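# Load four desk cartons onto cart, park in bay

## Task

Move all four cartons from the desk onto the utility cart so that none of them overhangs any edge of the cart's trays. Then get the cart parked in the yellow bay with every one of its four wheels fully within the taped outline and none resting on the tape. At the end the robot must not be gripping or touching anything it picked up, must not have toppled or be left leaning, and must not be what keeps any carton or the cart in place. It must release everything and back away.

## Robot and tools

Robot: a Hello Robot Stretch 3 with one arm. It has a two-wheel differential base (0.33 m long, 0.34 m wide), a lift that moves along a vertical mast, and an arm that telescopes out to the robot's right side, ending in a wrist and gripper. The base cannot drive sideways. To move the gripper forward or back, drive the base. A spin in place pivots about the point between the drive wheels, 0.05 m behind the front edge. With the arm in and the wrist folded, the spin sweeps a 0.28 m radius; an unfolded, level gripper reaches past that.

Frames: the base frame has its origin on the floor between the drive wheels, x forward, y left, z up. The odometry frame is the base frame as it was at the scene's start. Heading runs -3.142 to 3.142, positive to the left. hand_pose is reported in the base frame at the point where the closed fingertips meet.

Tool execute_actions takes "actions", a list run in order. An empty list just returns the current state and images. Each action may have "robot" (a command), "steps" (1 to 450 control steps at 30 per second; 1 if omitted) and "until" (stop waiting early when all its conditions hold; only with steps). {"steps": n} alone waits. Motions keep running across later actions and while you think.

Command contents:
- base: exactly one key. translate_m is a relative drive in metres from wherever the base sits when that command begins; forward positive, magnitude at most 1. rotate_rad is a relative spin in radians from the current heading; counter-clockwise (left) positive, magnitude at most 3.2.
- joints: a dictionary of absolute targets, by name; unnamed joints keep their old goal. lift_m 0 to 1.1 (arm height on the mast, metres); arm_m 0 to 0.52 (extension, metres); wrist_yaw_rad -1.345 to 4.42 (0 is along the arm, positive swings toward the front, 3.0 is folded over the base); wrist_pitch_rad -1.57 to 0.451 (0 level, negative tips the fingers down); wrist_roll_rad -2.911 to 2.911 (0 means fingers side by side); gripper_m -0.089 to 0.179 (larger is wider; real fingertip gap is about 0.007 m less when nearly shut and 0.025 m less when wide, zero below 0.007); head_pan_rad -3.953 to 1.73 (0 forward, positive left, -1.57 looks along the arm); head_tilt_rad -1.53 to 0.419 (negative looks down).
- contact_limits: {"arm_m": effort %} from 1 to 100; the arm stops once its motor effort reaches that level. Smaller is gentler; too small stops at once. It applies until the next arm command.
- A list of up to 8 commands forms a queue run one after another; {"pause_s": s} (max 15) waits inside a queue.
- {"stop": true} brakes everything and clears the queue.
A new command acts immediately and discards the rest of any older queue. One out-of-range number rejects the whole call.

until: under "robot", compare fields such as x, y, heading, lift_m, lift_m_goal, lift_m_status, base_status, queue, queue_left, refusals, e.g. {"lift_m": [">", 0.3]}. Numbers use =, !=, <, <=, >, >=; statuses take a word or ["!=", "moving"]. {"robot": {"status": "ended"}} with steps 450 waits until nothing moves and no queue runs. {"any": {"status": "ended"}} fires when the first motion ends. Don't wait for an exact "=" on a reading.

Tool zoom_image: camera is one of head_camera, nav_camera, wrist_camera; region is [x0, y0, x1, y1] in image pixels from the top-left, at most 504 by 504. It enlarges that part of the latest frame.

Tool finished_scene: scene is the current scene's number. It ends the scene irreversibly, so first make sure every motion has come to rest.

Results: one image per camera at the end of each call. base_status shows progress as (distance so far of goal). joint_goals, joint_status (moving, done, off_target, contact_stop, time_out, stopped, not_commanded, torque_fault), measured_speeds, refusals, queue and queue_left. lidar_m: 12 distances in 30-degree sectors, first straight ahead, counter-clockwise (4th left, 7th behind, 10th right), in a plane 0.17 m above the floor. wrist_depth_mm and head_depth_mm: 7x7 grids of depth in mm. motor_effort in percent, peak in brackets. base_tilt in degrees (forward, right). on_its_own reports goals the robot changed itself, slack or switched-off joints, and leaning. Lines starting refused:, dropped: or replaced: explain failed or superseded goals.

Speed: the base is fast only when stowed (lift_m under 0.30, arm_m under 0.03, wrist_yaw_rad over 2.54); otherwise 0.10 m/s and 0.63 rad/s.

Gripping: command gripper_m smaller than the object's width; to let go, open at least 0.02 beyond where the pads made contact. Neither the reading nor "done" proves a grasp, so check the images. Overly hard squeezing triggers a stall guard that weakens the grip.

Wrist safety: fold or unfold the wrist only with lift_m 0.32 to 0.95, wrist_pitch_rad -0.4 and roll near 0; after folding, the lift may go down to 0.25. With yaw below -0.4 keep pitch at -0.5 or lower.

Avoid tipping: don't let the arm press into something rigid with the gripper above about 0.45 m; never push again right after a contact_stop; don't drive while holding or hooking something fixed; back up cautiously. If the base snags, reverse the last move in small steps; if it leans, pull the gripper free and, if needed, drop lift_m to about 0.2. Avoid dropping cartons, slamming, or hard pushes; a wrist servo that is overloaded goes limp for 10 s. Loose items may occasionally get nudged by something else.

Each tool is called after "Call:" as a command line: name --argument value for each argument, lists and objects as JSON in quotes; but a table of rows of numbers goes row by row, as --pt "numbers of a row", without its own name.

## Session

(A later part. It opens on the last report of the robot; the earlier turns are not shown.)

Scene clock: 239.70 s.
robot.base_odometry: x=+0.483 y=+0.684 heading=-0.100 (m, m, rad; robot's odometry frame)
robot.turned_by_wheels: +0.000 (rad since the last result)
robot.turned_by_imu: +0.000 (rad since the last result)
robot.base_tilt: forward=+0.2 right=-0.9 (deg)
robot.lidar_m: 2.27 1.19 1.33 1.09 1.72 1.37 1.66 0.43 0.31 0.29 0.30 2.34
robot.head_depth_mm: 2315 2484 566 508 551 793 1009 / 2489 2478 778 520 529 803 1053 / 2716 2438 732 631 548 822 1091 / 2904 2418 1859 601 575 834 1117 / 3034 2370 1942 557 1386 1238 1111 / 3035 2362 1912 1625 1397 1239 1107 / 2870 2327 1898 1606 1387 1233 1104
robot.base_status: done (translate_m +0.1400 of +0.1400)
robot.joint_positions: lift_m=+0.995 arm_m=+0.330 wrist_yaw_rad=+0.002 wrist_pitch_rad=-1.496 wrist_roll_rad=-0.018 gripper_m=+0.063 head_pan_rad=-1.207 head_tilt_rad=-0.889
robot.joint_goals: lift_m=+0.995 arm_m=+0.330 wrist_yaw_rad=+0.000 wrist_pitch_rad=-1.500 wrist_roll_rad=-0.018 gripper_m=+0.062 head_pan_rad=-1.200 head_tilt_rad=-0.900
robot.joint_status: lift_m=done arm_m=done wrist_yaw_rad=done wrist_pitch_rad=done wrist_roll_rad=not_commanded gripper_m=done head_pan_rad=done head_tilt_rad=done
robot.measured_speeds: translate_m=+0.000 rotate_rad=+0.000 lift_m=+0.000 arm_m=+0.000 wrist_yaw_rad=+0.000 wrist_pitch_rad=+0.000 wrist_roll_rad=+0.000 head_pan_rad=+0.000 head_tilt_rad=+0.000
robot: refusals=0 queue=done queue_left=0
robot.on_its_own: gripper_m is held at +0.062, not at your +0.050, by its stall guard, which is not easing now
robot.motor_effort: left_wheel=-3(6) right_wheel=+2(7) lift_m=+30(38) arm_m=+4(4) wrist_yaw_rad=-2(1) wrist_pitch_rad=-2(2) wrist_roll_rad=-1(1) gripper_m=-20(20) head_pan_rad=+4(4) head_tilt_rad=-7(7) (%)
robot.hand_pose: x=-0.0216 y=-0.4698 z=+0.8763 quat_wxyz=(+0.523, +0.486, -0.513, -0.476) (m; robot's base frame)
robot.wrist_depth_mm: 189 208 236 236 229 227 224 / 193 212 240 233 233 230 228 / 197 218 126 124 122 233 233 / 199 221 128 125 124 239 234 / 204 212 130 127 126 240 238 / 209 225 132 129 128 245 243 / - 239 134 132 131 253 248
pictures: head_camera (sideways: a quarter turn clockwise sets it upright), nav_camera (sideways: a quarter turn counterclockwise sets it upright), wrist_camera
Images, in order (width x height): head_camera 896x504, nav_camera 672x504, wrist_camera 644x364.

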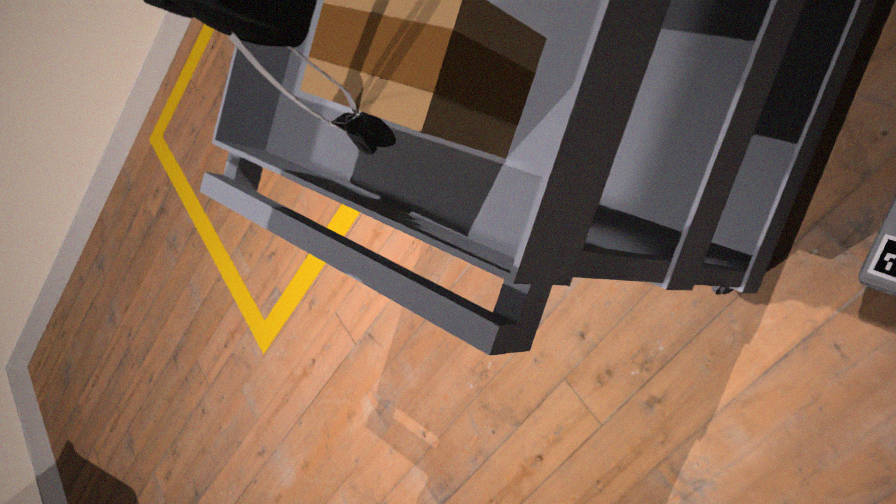

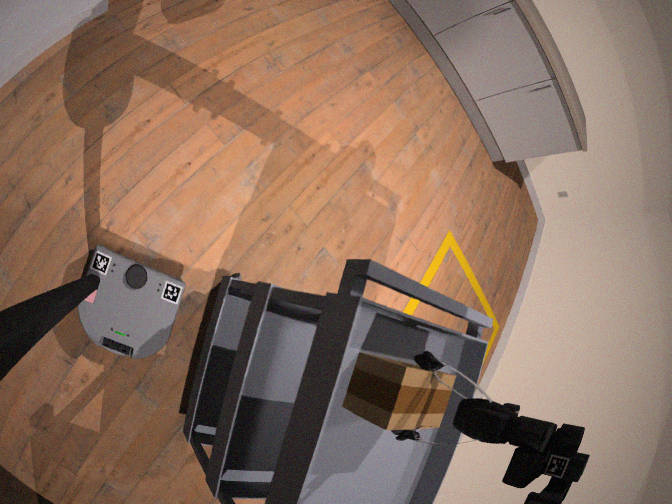

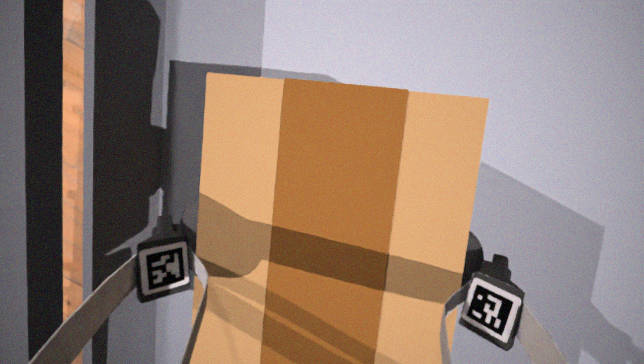

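Call:
execute_actions --actions '[{"robot":[{"joints":{"lift_m":0.989}},{"joints":{"gripper_m":0.15}},{"joints":{"lift_m":1.08}},{"base":{"rotate_rad":-0.196},"joints":{"arm_m":0.1,"gripper_m":0.175}},{"base":{"translate_m":-0.79}},{"base":{"rotate_rad":-2.085},"joints":{"arm_m":0.5,"wrist_yaw_rad":1.5,"head_pan_rad":-1.5,"head_tilt_rad":-0.65,"lift_m":1.04}}],"steps":450,"until":{"robot":{"status":"ended"}}},{"steps":450,"until":{"robot":{"status":"ended"}}}]'

Scene clock: 257.37 s.
robot.base_odometry: x=+0.483 y=+0.684 heading=-0.100 (m, m, rad; robot's odometry frame)
robot.turned_by_wheels: +0.000 (rad since the last result)
robot.turned_by_imu: +0.000 (rad since the last result)
robot.base_tilt: forward=+0.1 right=-0.9 (deg)
robot.lidar_m: 2.27 1.20 1.33 1.09 1.72 1.37 1.66 0.43 0.31 0.29 0.30 2.35
robot.head_depth_mm: 2322 2505 566 508 551 793 1008 / 2510 2461 778 520 530 802 1052 / 2689 2433 732 633 549 824 1095 / 2896 2382 1851 602 576 835 1120 / 3020 2398 1947 558 1381 1245 1113 / 3032 2351 1915 1609 1397 1237 1110 / 2899 2316 1901 1615 1396 1229 1099
robot.base_status: done (translate_m +0.1400 of +0.1400)
robot.joint_positions: lift_m=+0.992 arm_m=+0.330 wrist_yaw_rad=+0.002 wrist_pitch_rad=-1.499 wrist_roll_rad=-0.018 gripper_m=+0.063 head_pan_rad=-1.207 head_tilt_rad=-0.889
robot.joint_goals: lift_m=+0.992 arm_m=+0.330 wrist_yaw_rad=+0.000 wrist_pitch_rad=-1.500 wrist_roll_rad=-0.018 gripper_m=+0.062 head_pan_rad=-1.200 head_tilt_rad=-0.900
robot.joint_status: lift_m=contact_stop arm_m=done wrist_yaw_rad=done wrist_pitch_rad=done wrist_roll_rad=not_commanded gripper_m=done head_pan_rad=done head_tilt_rad=done
robot.measured_speeds: translate_m=+0.000 rotate_rad=+0.000 lift_m=+0.009 arm_m=+0.000 wrist_yaw_rad=+0.000 wrist_pitch_rad=+0.000 wrist_roll_rad=+0.000 head_pan_rad=+0.000 head_tilt_rad=+0.000
robot: refusals=0 queue=dropped queue_left=0
robot.on_its_own: gripper_m is held at +0.062, not at your +0.050, by its stall guard, which is not easing now; lift_m is slack since a contact_stop, until your next command for it
robot.motor_effort: left_wheel=-3(3) right_wheel=+2(3) lift_m=+18(29) arm_m=+4(4) wrist_yaw_rad=-3(1) wrist_pitch_rad=-1(2) wrist_roll_rad=-1(2) gripper_m=-21(21) head_pan_rad=+4(4) head_tilt_rad=-7(7) (%)
robot.hand_pose: x=-0.0216 y=-0.4690 z=+0.8738 quat_wxyz=(+0.523, +0.486, -0.512, -0.477) (m; robot's base frame)
robot.wrist_depth_mm: 189 207 236 234 230 227 223 / 193 212 238 235 231 231 227 / 196 216 125 122 121 231 232 / 200 221 127 125 124 237 234 / 203 212 129 127 125 239 237 / 208 227 131 129 128 244 243 / - 238 133 131 130 251 246
pictures: head_camera (sideways: a quarter turn clockwise sets it upright), nav_camera (sideways: a quarter turn counterclockwise sets it upright), wrist_camera
dropped: robot: command 0 of its queue: lift_m: contact_stop
Images, in order (width x height): head_camera 896x504, nav_camera 672x504, wrist_camera 644x364.

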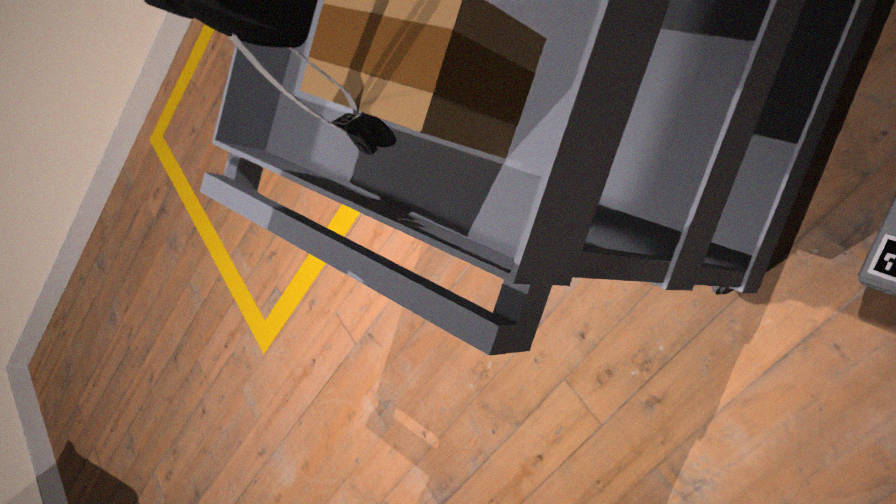

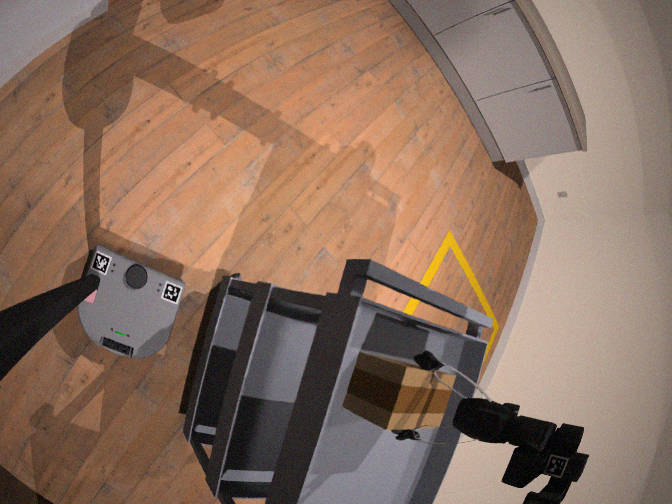

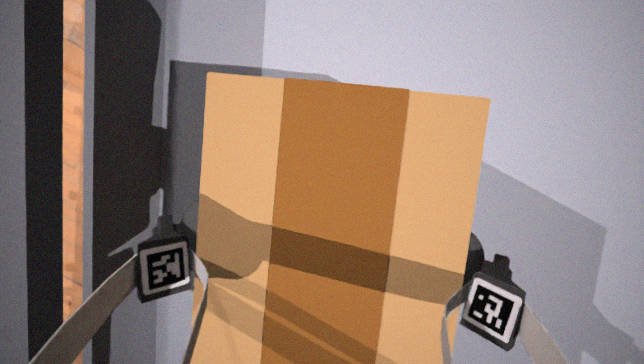

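Call:
execute_actions --actions '[{"robot":[{"joints":{"gripper_m":0.15}},{"joints":{"lift_m":1.07}},{"base":{"rotate_rad":-0.196},"joints":{"gripper_m":0.175}},{"base":{"translate_m":-0.79},"joints":{"wrist_yaw_rad":1.9,"head_pan_rad":-1.5,"head_tilt_rad":-0.65}},{"base":{"rotate_rad":-2.085},"joints":{"arm_m":0.5,"lift_m":1.04}}],"steps":450,"until":{"robot":{"status":"ended"}}},{"steps":450,"until":{"robot":{"status":"ended"}}}]'

Scene clock: 277.73 s.
robot.base_odometry: x=-0.273 y=+0.914 heading=-2.381 (m, m, rad; robot's odometry frame)
robot.turned_by_wheels: -2.281 (rad since the last result)
robot.turned_by_imu: -2.267 (rad since the last result)
robot.base_tilt: forward=+0.1 right=-0.9 (deg)
robot.lidar_m: 1.01 2.23 0.54 0.56 3.13 1.76 1.34 1.52 0.69 0.68 1.03 1.01
robot.head_depth_mm: - 1085 1235 1355 762 630 1153 / 962 1051 1174 918 756 627 572 / 872 985 1147 759 750 623 556 / 880 975 1102 803 740 619 540 / 861 959 1080 924 737 614 527 / 842 939 1060 916 731 611 526 / 823 916 1027 903 724 607 523
robot.base_status: done (rotate_rad -2.0849 of -2.0850)
robot.joint_positions: lift_m=+1.040 arm_m=+0.500 wrist_yaw_rad=+1.897 wrist_pitch_rad=-1.498 wrist_roll_rad=-0.018 gripper_m=+0.175 head_pan_rad=-1.493 head_tilt_rad=-0.655
robot.joint_goals: lift_m=+1.040 arm_m=+0.500 wrist_yaw_rad=+1.900 wrist_pitch_rad=-1.500 wrist_roll_rad=-0.018 gripper_m=+0.175 head_pan_rad=-1.500 head_tilt_rad=-0.650
robot.joint_status: lift_m=done arm_m=done wrist_yaw_rad=done wrist_pitch_rad=done wrist_roll_rad=not_commanded gripper_m=done head_pan_rad=done head_tilt_rad=done
robot.measured_speeds: translate_m=+0.000 rotate_rad=+0.000 lift_m=+0.000 arm_m=+0.000 wrist_yaw_rad=+0.000 wrist_pitch_rad=+0.000 wrist_roll_rad=+0.000 head_pan_rad=+0.000 head_tilt_rad=+0.000
robot: refusals=0 queue=done queue_left=0
robot.motor_effort: left_wheel=+2(9) right_wheel=-2(7) lift_m=+26(38) arm_m=+4(3) wrist_yaw_rad=+4(4) wrist_pitch_rad=+0(1) wrist_roll_rad=-1(1) gripper_m=-1(84) head_pan_rad=-4(33) head_tilt_rad=+4(27) (%)
robot.hand_pose: x=-0.0265 y=-0.6467 z=+0.9215 quat_wxyz=(+0.693, +0.700, +0.096, +0.146) (m; robot's base frame)
robot.wrist_depth_mm: 363 358 353 349 340 337 334 / 367 366 359 353 350 345 335 / 374 373 364 356 355 352 349 / 380 376 373 246 244 353 348 / 383 376 376 249 250 360 361 / - 383 383 252 370 369 361 / 397 396 390 259 378 370 364
pictures: head_camera (sideways: a quarter turn clockwise sets it upright), nav_camera (sideways: a quarter turn counterclockwise sets it upright), wrist_camera
Images, in order (width x height): head_camera 896x504, nav_camera 672x504, wrist_camera 644x364.

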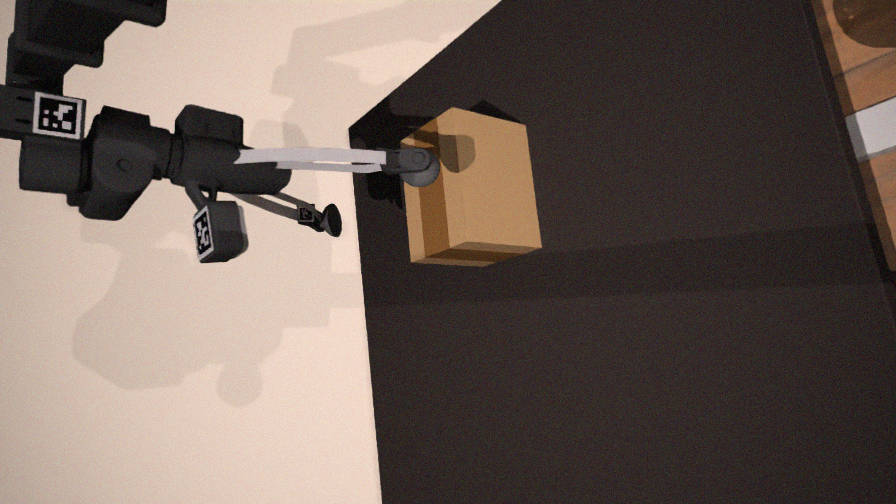

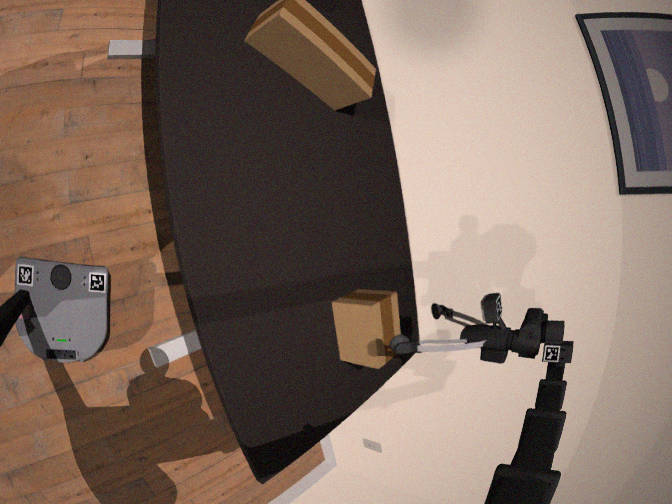

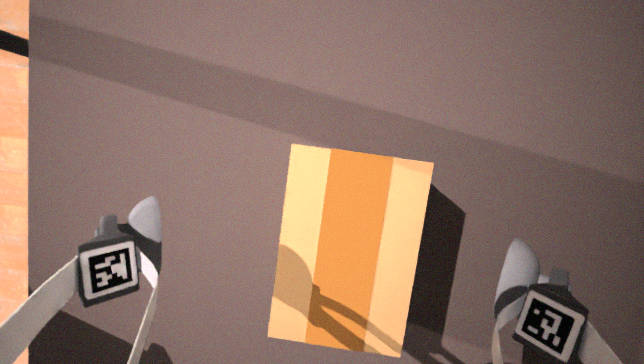

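Call:
execute_actions --actions '[{"robot":[{"base":{"translate_m":-0.02},"joints":{"lift_m":0.97,"arm_m":0.517,"wrist_yaw_rad":1.86}},{"joints":{"lift_m":0.915}},{"joints":{"gripper_m":0.055}},{"joints":{"lift_m":0.97}}],"steps":300,"until":{"robot":{"status":"ended"}}}]'

Scene clock: 287.00 s.
robot.base_odometry: x=-0.258 y=+0.928 heading=-2.381 (m, m, rad; robot's odometry frame)
robot.turned_by_wheels: +0.000 (rad since the last result)
robot.turned_by_imu: -0.001 (rad since the last result)
robot.base_tilt: forward=+0.2 right=-0.9 (deg)
robot.lidar_m: 1.03 2.26 0.55 0.58 3.11 1.74 1.33 1.50 0.70 0.67 1.03 1.03
robot.head_depth_mm: 955 - 1269 1382 761 632 1170 / 921 1077 1199 891 756 627 573 / 904 - 1125 743 748 623 556 / 889 994 1121 739 744 620 542 / 868 969 1082 923 738 613 528 / 849 944 1059 914 735 610 524 / 831 921 1041 907 727 606 522
robot.base_status: done (translate_m -0.0200 of -0.0200)
robot.joint_positions: lift_m=+0.970 arm_m=+0.517 wrist_yaw_rad=+1.863 wrist_pitch_rad=-1.500 wrist_roll_rad=-0.018 gripper_m=+0.062 head_pan_rad=-1.493 head_tilt_rad=-0.655
robot.joint_goals: lift_m=+0.970 arm_m=+0.517 wrist_yaw_rad=+1.860 wrist_pitch_rad=-1.500 wrist_roll_rad=-0.018 gripper_m=+0.061 head_pan_rad=-1.500 head_tilt_rad=-0.650
robot.joint_status: lift_m=done arm_m=done wrist_yaw_rad=done wrist_pitch_rad=done wrist_roll_rad=not_commanded gripper_m=done head_pan_rad=done head_tilt_rad=done
robot.measured_speeds: translate_m=+0.000 rotate_rad=+0.000 lift_m=+0.000 arm_m=+0.000 wrist_yaw_rad=+0.000 wrist_pitch_rad=+0.000 wrist_roll_rad=+0.000 head_pan_rad=+0.000 head_tilt_rad=+0.000
robot: refusals=0 queue=done queue_left=0
robot.on_its_own: gripper_m is held at +0.061, not at your +0.055, by its stall guard, which is still easing
robot.motor_effort: left_wheel=+3(7) right_wheel=-2(7) lift_m=+35(35) arm_m=+2(5) wrist_yaw_rad=-4(3) wrist_pitch_rad=+0(0) wrist_roll_rad=-1(1) gripper_m=-21(100) head_pan_rad=-4(5) head_tilt_rad=+3(3) (%)
robot.hand_pose: x=-0.0269 y=-0.6637 z=+0.8512 quat_wxyz=(+0.695, +0.701, +0.085, +0.134) (m; robot's base frame)
robot.wrist_depth_mm: 291 289 282 279 278 272 269 / 298 291 286 284 277 276 271 / 303 297 125 122 121 278 279 / 305 303 127 125 123 282 280 / 312 306 129 127 125 291 285 / 317 313 131 129 128 293 290 / 324 318 134 132 130 303 296
pictures: head_camera (sideways: a quarter turn clockwise sets it upright), nav_camera (sideways: a quarter turn counterclockwise sets it upright), wrist_camera
Images, in order (width x height): head_camera 896x504, nav_camera 672x504, wrist_camera 644x364.

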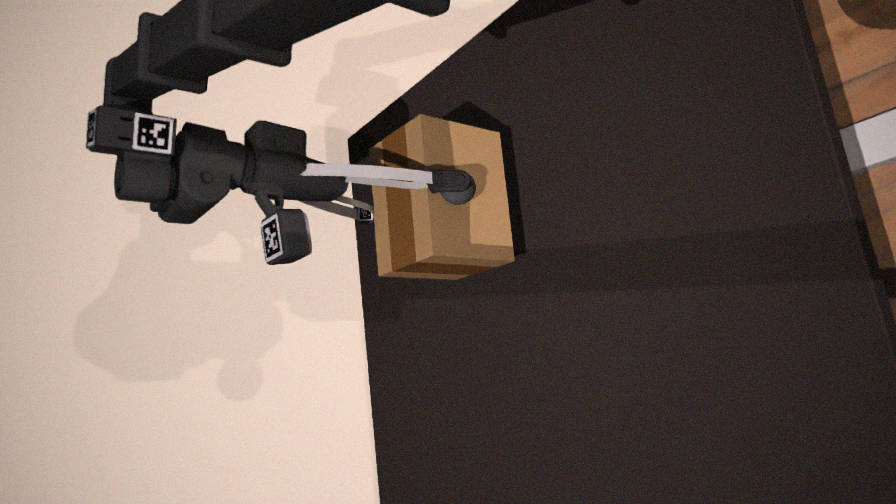

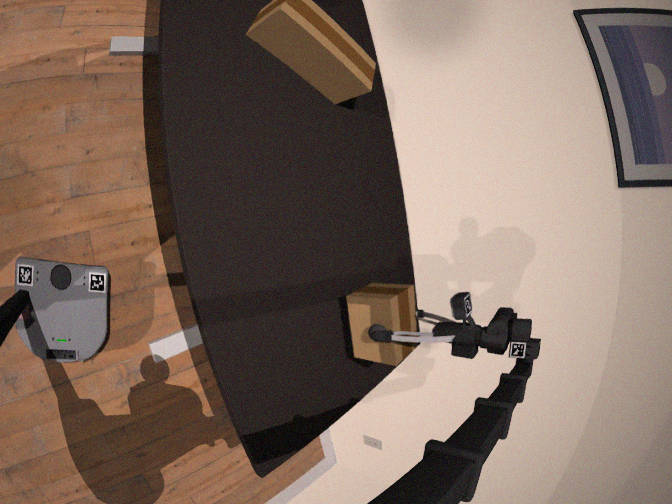

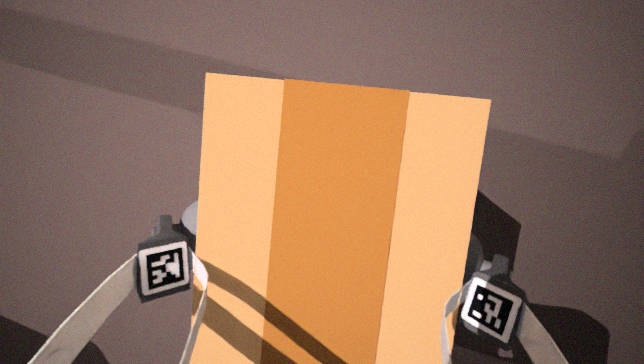

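Call:
execute_actions --actions '[{"robot":{"joints":{"lift_m":1.095,"arm_m":0.3}},"steps":100,"until":{"robot":{"lift_m":[">",1.07]}}},{"robot":[{"base":{"rotate_rad":2.376},"joints":{"wrist_yaw_rad":-0.095,"head_pan_rad":-1.4,"head_tilt_rad":-0.7}},{"base":{"translate_m":0.54},"joints":{"arm_m":0.48}}],"steps":450,"until":{"robot":{"status":"ended"}}}]'

Scene clock: 306.30 s.
robot.base_odometry: x=+0.282 y=+0.925 heading=-0.005 (m, m, rad; robot's odometry frame)
robot.turned_by_wheels: +2.376 (rad since the last result)
robot.turned_by_imu: +2.358 (rad since the last result)
robot.base_tilt: forward=+0.1 right=-0.9 (deg)
robot.lidar_m: 1.85 1.27 0.95 1.28 1.59 1.07 1.56 1.52 0.53 0.52 0.55 2.63
robot.head_depth_mm: 2278 2445 971 798 973 908 1159 / - 2669 606 735 977 924 1127 / 2494 2837 577 636 991 941 1144 / 2699 3020 804 727 1004 1134 1160 / 2890 3211 798 713 1026 1154 1172 / 3164 3444 891 744 968 1203 1174 / 3423 3524 2574 715 1590 1340 1162
robot.base_status: done (translate_m +0.5400 of +0.5400)
robot.joint_positions: lift_m=+1.095 arm_m=+0.480 wrist_yaw_rad=-0.093 wrist_pitch_rad=-1.499 wrist_roll_rad=-0.018 gripper_m=+0.065 head_pan_rad=-1.407 head_tilt_rad=-0.691
robot.joint_goals: lift_m=+1.095 arm_m=+0.480 wrist_yaw_rad=-0.095 wrist_pitch_rad=-1.500 wrist_roll_rad=-0.018 gripper_m=+0.064 head_pan_rad=-1.400 head_tilt_rad=-0.700
robot.joint_status: lift_m=done arm_m=done wrist_yaw_rad=done wrist_pitch_rad=done wrist_roll_rad=not_commanded gripper_m=done head_pan_rad=done head_tilt_rad=done
robot.measured_speeds: translate_m=+0.000 rotate_rad=+0.000 lift_m=+0.000 arm_m=+0.000 wrist_yaw_rad=+0.000 wrist_pitch_rad=+0.000 wrist_roll_rad=+0.000 head_pan_rad=+0.000 head_tilt_rad=+0.000
robot: refusals=0 queue=done queue_left=0
robot.on_its_own: gripper_m is held at +0.064, not at your +0.055, by its stall guard, which is not easing now
robot.motor_effort: left_wheel=-2(7) right_wheel=+2(8) lift_m=+35(36) arm_m=+5(6) wrist_yaw_rad=-2(4) wrist_pitch_rad=+0(0) wrist_roll_rad=-1(1) gripper_m=-20(21) head_pan_rad=+5(19) head_tilt_rad=-5(13) (%)
robot.hand_pose: x=-0.0211 y=-0.6190 z=+0.9762 quat_wxyz=(+0.499, +0.462, -0.535, -0.502) (m; robot's base frame)
robot.wrist_depth_mm: 224 221 327 330 322 320 314 / 228 225 225 332 328 326 318 / 231 228 124 122 121 331 326 / 233 232 127 125 123 334 331 / 346 364 128 127 125 342 337 / - - 131 130 127 347 333 / - - 133 131 130 - 307
pictures: head_camera (sideways: a quarter turn clockwise sets it upright), nav_camera (sideways: a quarter turn counterclockwise sets it upright), wrist_camera
Images, in order (width x height): head_camera 896x504, nav_camera 672x504, wrist_camera 644x364.

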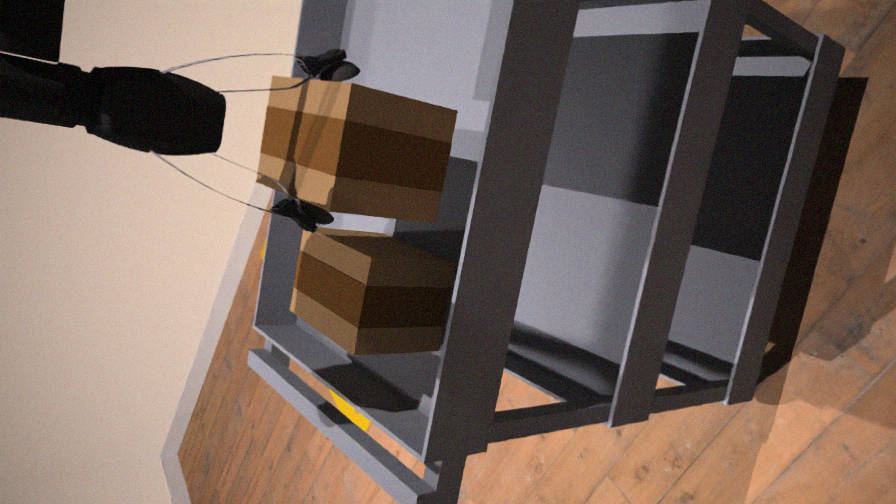

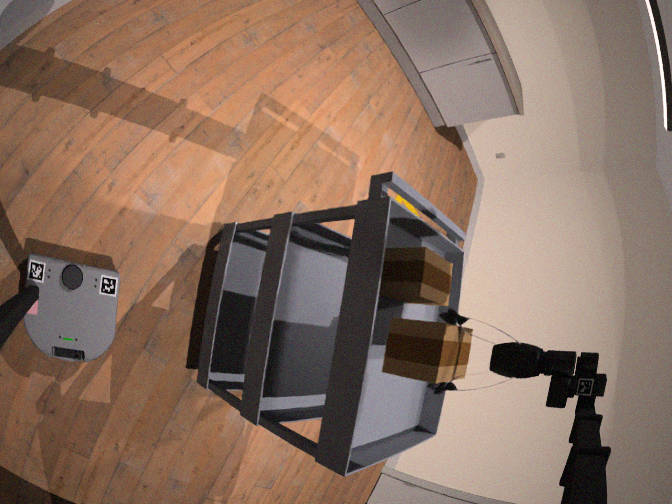

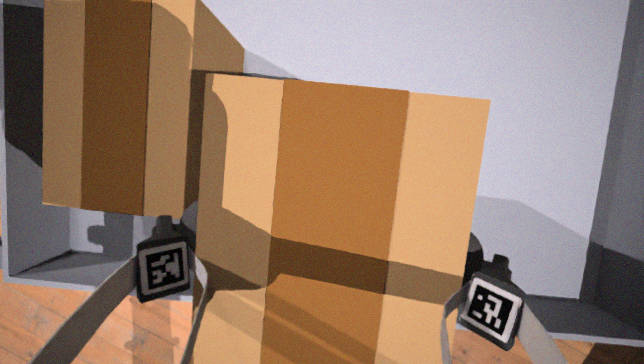

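Call:
execute_actions --actions '[{"robot":[{"base":{"translate_m":-0.02},"joints":{"arm_m":0.495,"lift_m":1.07}},{"joints":{"lift_m":0.995}},{"joints":{"gripper_m":0.14}}],"steps":250,"until":{"robot":{"status":"ended"}}}]'

Scene clock: 314.43 s.
robot.base_odometry: x=+0.262 y=+0.926 heading=-0.005 (m, m, rad; robot's odometry frame)
robot.turned_by_wheels: +0.000 (rad since the last result)
robot.turned_by_imu: +0.000 (rad since the last result)
robot.base_tilt: forward=+0.1 right=-0.9 (deg)
robot.lidar_m: 1.86 1.28 0.96 1.29 1.57 1.05 1.54 1.50 0.53 0.52 0.55 2.65
robot.head_depth_mm: 2152 2471 977 795 965 908 1166 / 2331 - 976 653 973 925 1122 / 2507 2766 985 647 990 942 1144 / 2697 3018 955 717 1009 1131 1158 / 2912 3260 761 709 1019 1152 1174 / 3158 3430 892 737 981 1173 1170 / 3420 3665 2533 724 1556 1347 1166
robot.base_status: done (translate_m -0.0200 of -0.0200)
robot.joint_positions: lift_m=+0.995 arm_m=+0.495 wrist_yaw_rad=-0.093 wrist_pitch_rad=-1.498 wrist_roll_rad=-0.018 gripper_m=+0.140 head_pan_rad=-1.407 head_tilt_rad=-0.691
robot.joint_goals: lift_m=+0.995 arm_m=+0.495 wrist_yaw_rad=-0.095 wrist_pitch_rad=-1.500 wrist_roll_rad=-0.018 gripper_m=+0.140 head_pan_rad=-1.400 head_tilt_rad=-0.700
robot.joint_status: lift_m=done arm_m=done wrist_yaw_rad=done wrist_pitch_rad=done wrist_roll_rad=not_commanded gripper_m=done head_pan_rad=done head_tilt_rad=done
robot.measured_speeds: translate_m=+0.000 rotate_rad=+0.000 lift_m=+0.000 arm_m=+0.000 wrist_yaw_rad=+0.000 wrist_pitch_rad=+0.000 wrist_roll_rad=+0.000 head_pan_rad=+0.000 head_tilt_rad=+0.000
robot: refusals=0 queue=done queue_left=0
robot.motor_effort: left_wheel=-2(6) right_wheel=+2(4) lift_m=+28(35) arm_m=+4(6) wrist_yaw_rad=-2(2) wrist_pitch_rad=+0(0) wrist_roll_rad=-1(1) gripper_m=+0(78) head_pan_rad=+4(4) head_tilt_rad=-5(5) (%)
robot.hand_pose: x=-0.0211 y=-0.6341 z=+0.8765 quat_wxyz=(+0.500, +0.462, -0.535, -0.501) (m; robot's base frame)
robot.wrist_depth_mm: 144 190 236 233 232 227 225 / 147 194 237 236 233 230 229 / 146 198 126 123 122 233 230 / 149 205 128 126 124 237 233 / 153 187 130 128 127 241 239 / 214 258 132 130 128 - 242 / 237 250 134 132 130 254 247
pictures: head_camera (sideways: a quarter turn clockwise sets it upright), nav_camera (sideways: a quarter turn counterclockwise sets it upright), wrist_camera
Images, in order (width x height): head_camera 896x504, nav_camera 672x504, wrist_camera 644x364.

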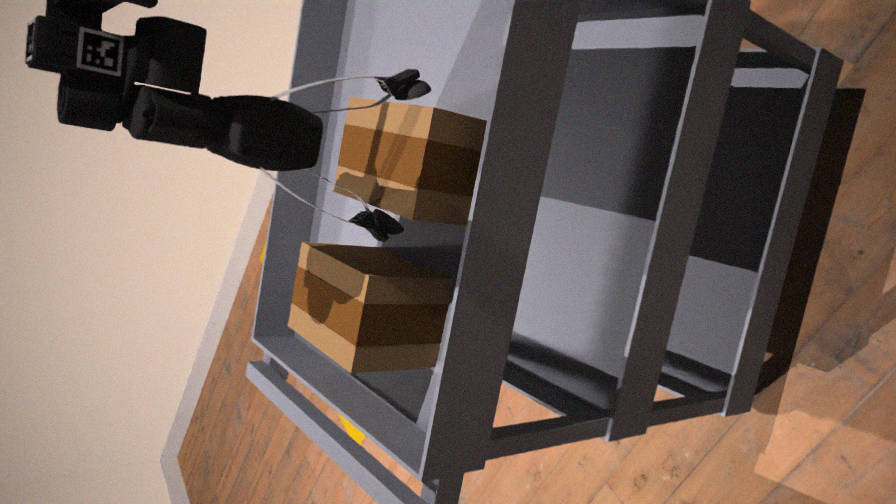

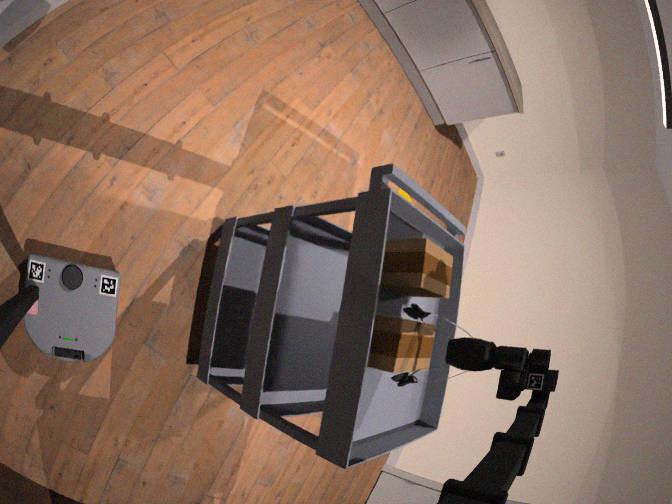

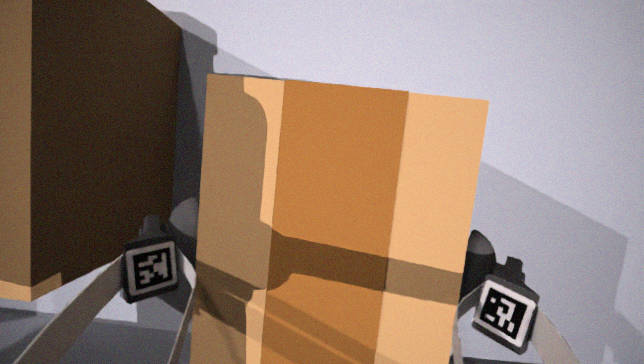

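Call:
execute_actions --actions '[{"robot":[{"joints":{"lift_m":1.07}},{"base":{"rotate_rad":0.538},"joints":{"gripper_m":0.175}},{"base":{"translate_m":-0.838},"joints":{"arm_m":0.45,"wrist_yaw_rad":-0.59,"head_pan_rad":-1.45,"head_tilt_rad":-0.7}},{"base":{"rotate_rad":-2.58}}],"steps":450,"until":{"robot":{"status":"ended"}}},{"steps":450,"until":{"robot":{"status":"ended"}}}]'

Scene clock: 348.30 s.
robot.base_odometry: x=-0.460 y=+0.500 heading=-2.047 (m, m, rad; robot's odometry frame)
robot.turned_by_wheels: -2.042 (rad since the last result)
robot.turned_by_imu: -2.030 (rad since the last result)
robot.base_tilt: forward=+0.2 right=-0.9 (deg)
robot.lidar_m: 1.79 1.88 0.54 0.43 0.43 1.76 1.97 1.01 1.09 1.05 0.70 1.52
robot.head_depth_mm: 868 956 1067 918 738 616 540 / - 985 1087 771 732 615 540 / 880 986 1080 711 682 608 546 / 892 995 1084 889 662 605 544 / 903 1015 1100 881 697 601 552 / 914 1029 1105 848 689 597 1104 / 929 1045 1122 686 652 594 1088
robot.base_status: done (rotate_rad -2.5799 of -2.5800)
robot.joint_positions: lift_m=+1.070 arm_m=+0.450 wrist_yaw_rad=-0.587 wrist_pitch_rad=-1.498 wrist_roll_rad=-0.018 gripper_m=+0.175 head_pan_rad=-1.443 head_tilt_rad=-0.691
robot.joint_goals: lift_m=+1.070 arm_m=+0.450 wrist_yaw_rad=-0.590 wrist_pitch_rad=-1.500 wrist_roll_rad=-0.018 gripper_m=+0.175 head_pan_rad=-1.450 head_tilt_rad=-0.700
robot.joint_status: lift_m=done arm_m=done wrist_yaw_rad=done wrist_pitch_rad=done wrist_roll_rad=not_commanded gripper_m=done head_pan_rad=done head_tilt_rad=done
robot.measured_speeds: translate_m=+0.000 rotate_rad=+0.000 lift_m=+0.000 arm_m=+0.000 wrist_yaw_rad=+0.000 wrist_pitch_rad=+0.000 wrist_roll_rad=+0.000 head_pan_rad=+0.000 head_tilt_rad=+0.000
robot: refusals=0 queue=done queue_left=0
robot.motor_effort: left_wheel=+2(11) right_wheel=-2(8) lift_m=+33(32) arm_m=-5(5) wrist_yaw_rad=-4(6) wrist_pitch_rad=-1(0) wrist_roll_rad=-1(1) gripper_m=+0(81) head_pan_rad=-4(13) head_tilt_rad=-5(6) (%)
robot.hand_pose: x=-0.0185 y=-0.5905 z=+0.9513 quat_wxyz=(+0.362, +0.317, -0.631, -0.608) (m; robot's base frame)
robot.wrist_depth_mm: 395 386 385 262 367 368 360 / 397 390 387 265 375 371 368 / 403 401 392 271 380 380 376 / 410 405 399 274 384 385 382 / 418 422 404 282 397 389 386 / 422 414 415 285 402 396 398 / 432 321 416 289 416 403 394
pictures: head_camera (sideways: a quarter turn clockwise sets it upright), nav_camera (sideways: a quarter turn counterclockwise sets it upright), wrist_camera
Images, in order (width x height): head_camera 896x504, nav_camera 672x504, wrist_camera 644x364.

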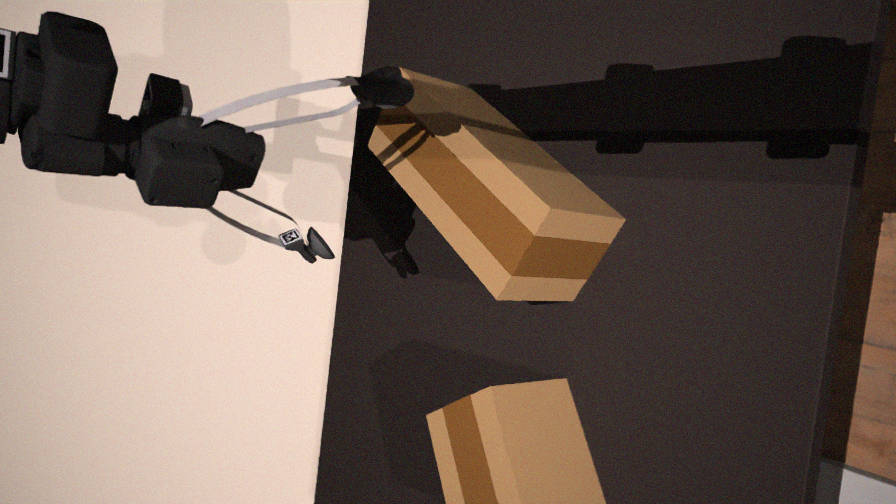

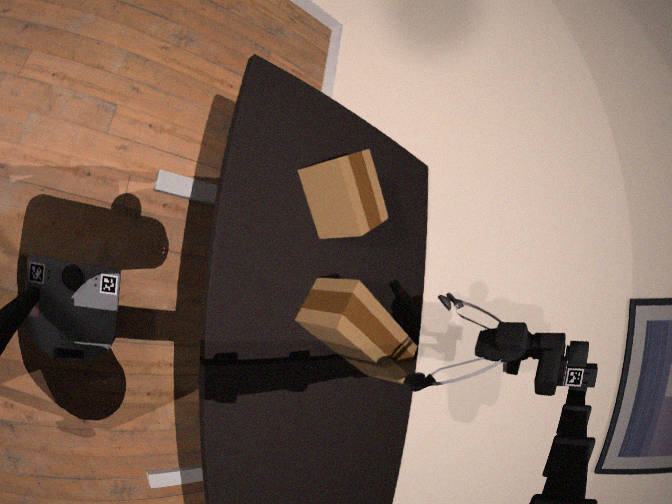

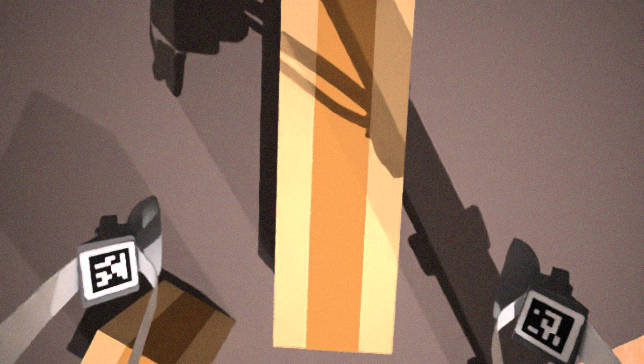

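Call:
execute_actions --actions '[{"robot":{"base":{"translate_m":-0.022},"joints":{"arm_m":0.483,"wrist_yaw_rad":-0.55,"lift_m":1.095}},"steps":150,"until":{"robot":{"status":"ended"}}}]'

Scene clock: 354.33 s.
robot.base_odometry: x=-0.450 y=+0.519 heading=-2.047 (m, m, rad; robot's odometry frame)
robot.turned_by_wheels: +0.000 (rad since the last result)
robot.turned_by_imu: +0.000 (rad since the last result)
robot.base_tilt: forward=+0.1 right=-0.9 (deg)
robot.lidar_m: 1.80 1.91 0.53 0.42 0.48 1.73 1.94 1.00 1.09 1.05 0.71 1.52
robot.head_depth_mm: 871 955 1069 918 738 618 541 / - 988 1076 821 730 614 539 / 865 1019 1086 713 705 609 546 / 890 994 1097 707 654 604 544 / 903 1015 1102 882 693 599 551 / 912 1029 1109 872 692 597 1106 / 927 1044 1123 685 665 594 1100
robot.base_status: done (translate_m -0.0220 of -0.0220)
robot.joint_positions: lift_m=+1.095 arm_m=+0.483 wrist_yaw_rad=-0.553 wrist_pitch_rad=-1.498 wrist_roll_rad=-0.018 gripper_m=+0.175 head_pan_rad=-1.443 head_tilt_rad=-0.691
robot.joint_goals: lift_m=+1.095 arm_m=+0.483 wrist_yaw_rad=-0.550 wrist_pitch_rad=-1.500 wrist_roll_rad=-0.018 gripper_m=+0.175 head_pan_rad=-1.450 head_tilt_rad=-0.700
robot.joint_status: lift_m=done arm_m=done wrist_yaw_rad=done wrist_pitch_rad=done wrist_roll_rad=not_commanded gripper_m=done head_pan_rad=done head_tilt_rad=done
robot.measured_speeds: translate_m=+0.000 rotate_rad=+0.000 lift_m=+0.000 arm_m=+0.000 wrist_yaw_rad=+0.000 wrist_pitch_rad=+0.000 wrist_roll_rad=+0.000 head_pan_rad=+0.000 head_tilt_rad=+0.000
robot: refusals=0 queue=done queue_left=0
robot.motor_effort: left_wheel=+4(4) right_wheel=-2(7) lift_m=+33(34) arm_m=+5(7) wrist_yaw_rad=+4(5) wrist_pitch_rad=+0(0) wrist_roll_rad=-1(1) gripper_m=+0(0) head_pan_rad=-4(4) head_tilt_rad=-5(5) (%)
robot.hand_pose: x=-0.0187 y=-0.6228 z=+0.9763 quat_wxyz=(+0.372, +0.327, -0.626, -0.602) (m; robot's base frame)
robot.wrist_depth_mm: 420 406 403 396 394 390 386 / 421 418 417 294 400 398 389 / 429 427 416 298 407 404 397 / 433 436 425 299 412 414 405 / 443 437 429 307 417 417 409 / 446 442 441 309 427 427 417 / 461 385 438 317 435 430 415
pictures: head_camera (sideways: a quarter turn clockwise sets it upright), nav_camera (sideways: a quarter turn counterclockwise sets it upright), wrist_camera
Images, in order (width x height): head_camera 896x504, nav_camera 672x504, wrist_camera 644x364.

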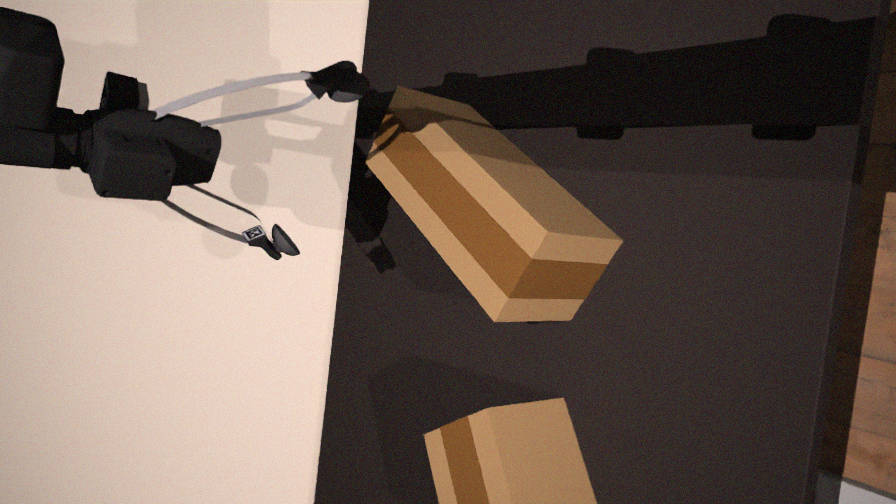

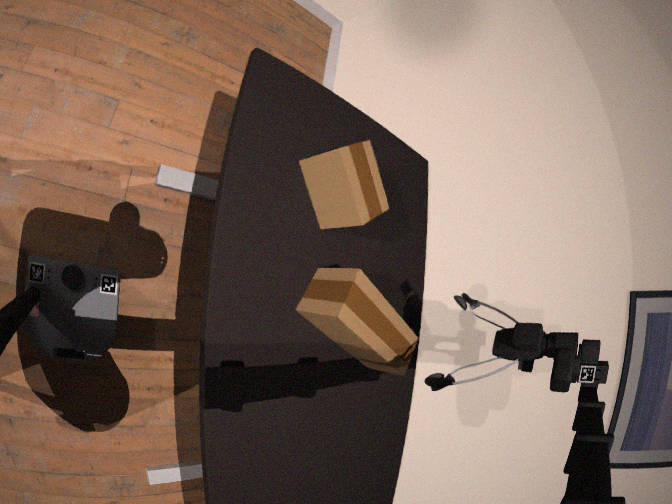

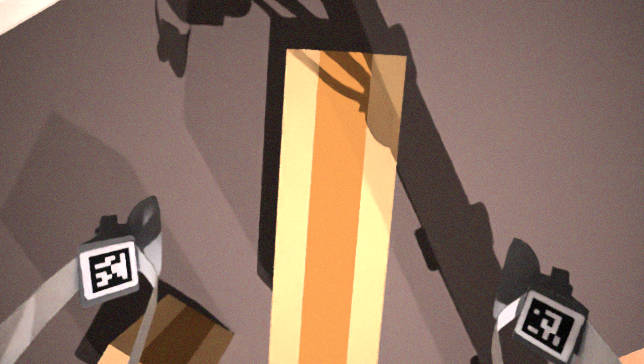

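Call:
execute_actions --actions '[{"robot":[{"base":{"translate_m":0.007},"joints":{"lift_m":0.915,"arm_m":0.471,"wrist_yaw_rad":-0.53}},{"joints":{"gripper_m":0.055}},{"joints":{"lift_m":0.97}}],"steps":300,"until":{"robot":{"status":"ended"}}}]'

Scene clock: 362.83 s.
robot.base_odometry: x=-0.453 y=+0.513 heading=-2.047 (m, m, rad; robot's odometry frame)
robot.turned_by_wheels: +0.000 (rad since the last result)
robot.turned_by_imu: -0.001 (rad since the last result)
robot.base_tilt: forward=+0.2 right=-0.8 (deg)
robot.lidar_m: 1.80 1.90 0.54 0.43 0.45 1.75 1.95 1.00 1.09 1.05 0.70 1.52
robot.head_depth_mm: 840 981 1066 915 736 616 540 / 849 - 1078 824 730 611 539 / 876 972 1030 662 706 608 546 / 891 1001 1097 635 663 604 544 / 901 1012 1101 879 697 601 550 / 913 1027 1110 871 691 596 1101 / 927 1046 1120 685 663 593 1102
robot.base_status: done (translate_m +0.0070 of +0.0070)
robot.joint_positions: lift_m=+0.969 arm_m=+0.471 wrist_yaw_rad=-0.532 wrist_pitch_rad=-1.494 wrist_roll_rad=-0.018 gripper_m=+0.061 head_pan_rad=-1.443 head_tilt_rad=-0.691
robot.joint_goals: lift_m=+0.970 arm_m=+0.471 wrist_yaw_rad=-0.530 wrist_pitch_rad=-1.500 wrist_roll_rad=-0.018 gripper_m=+0.061 head_pan_rad=-1.450 head_tilt_rad=-0.700
robot.joint_status: lift_m=done arm_m=done wrist_yaw_rad=done wrist_pitch_rad=done wrist_roll_rad=not_commanded gripper_m=done head_pan_rad=done head_tilt_rad=done
robot.measured_speeds: translate_m=+0.000 rotate_rad=+0.000 lift_m=+0.000 arm_m=+0.000 wrist_yaw_rad=+0.000 wrist_pitch_rad=+0.000 wrist_roll_rad=+0.000 head_pan_rad=+0.000 head_tilt_rad=+0.000
robot: refusals=0 queue=done queue_left=0
robot.on_its_own: gripper_m is held at +0.061, not at your +0.055, by its stall guard, which is still easing
robot.motor_effort: left_wheel=+3(9) right_wheel=-2(6) lift_m=+46(48) arm_m=-4(6) wrist_yaw_rad=+2(3) wrist_pitch_rad=-3(4) wrist_roll_rad=-2(1) gripper_m=-2(100) head_pan_rad=-4(5) head_tilt_rad=-5(5) (%)
robot.hand_pose: x=-0.0194 y=-0.6123 z=+0.8507 quat_wxyz=(+0.380, +0.333, -0.623, -0.597) (m; robot's base frame)
robot.wrist_depth_mm: 287 283 122 120 118 269 267 / 290 288 124 122 120 275 272 / 295 291 126 124 123 278 277 / 304 299 128 126 125 284 281 / 307 305 130 128 127 290 285 / 311 312 132 130 129 293 290 / 316 313 136 133 131 303 294
pictures: head_camera (sideways: a quarter turn clockwise sets it upright), nav_camera (sideways: a quarter turn counterclockwise sets it upright), wrist_camera
Images, in order (width x height): head_camera 896x504, nav_camera 672x504, wrist_camera 644x364.

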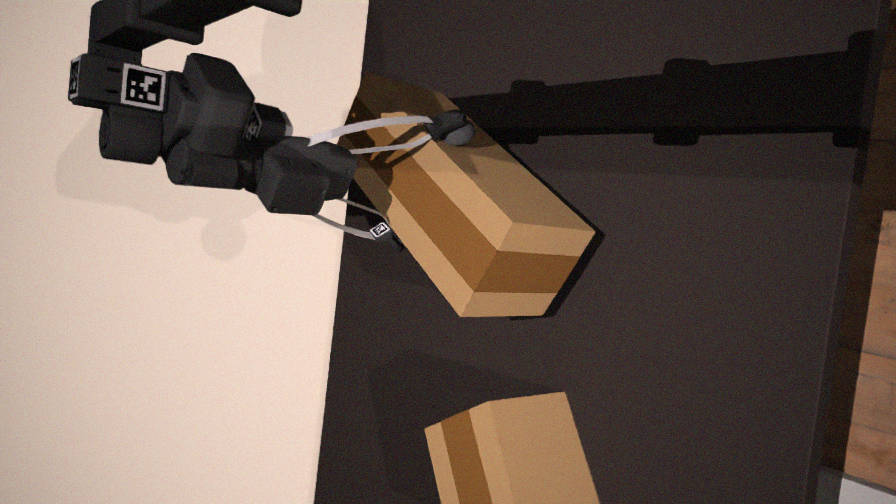

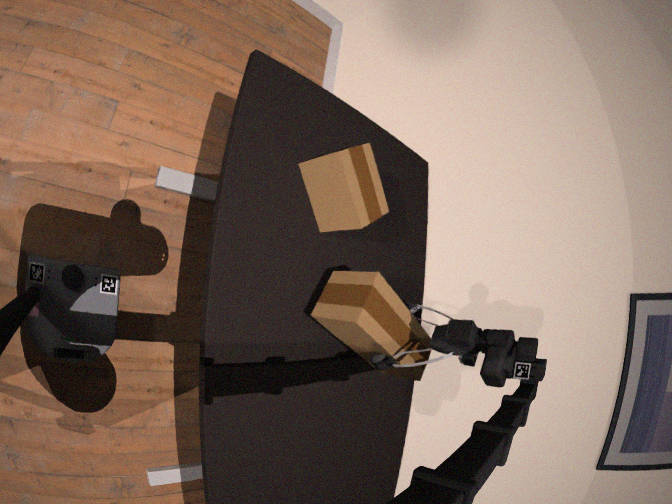

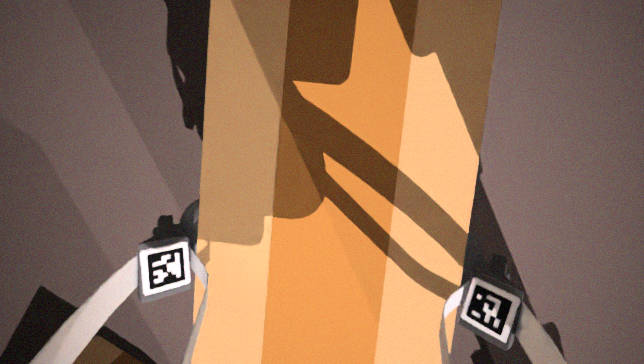

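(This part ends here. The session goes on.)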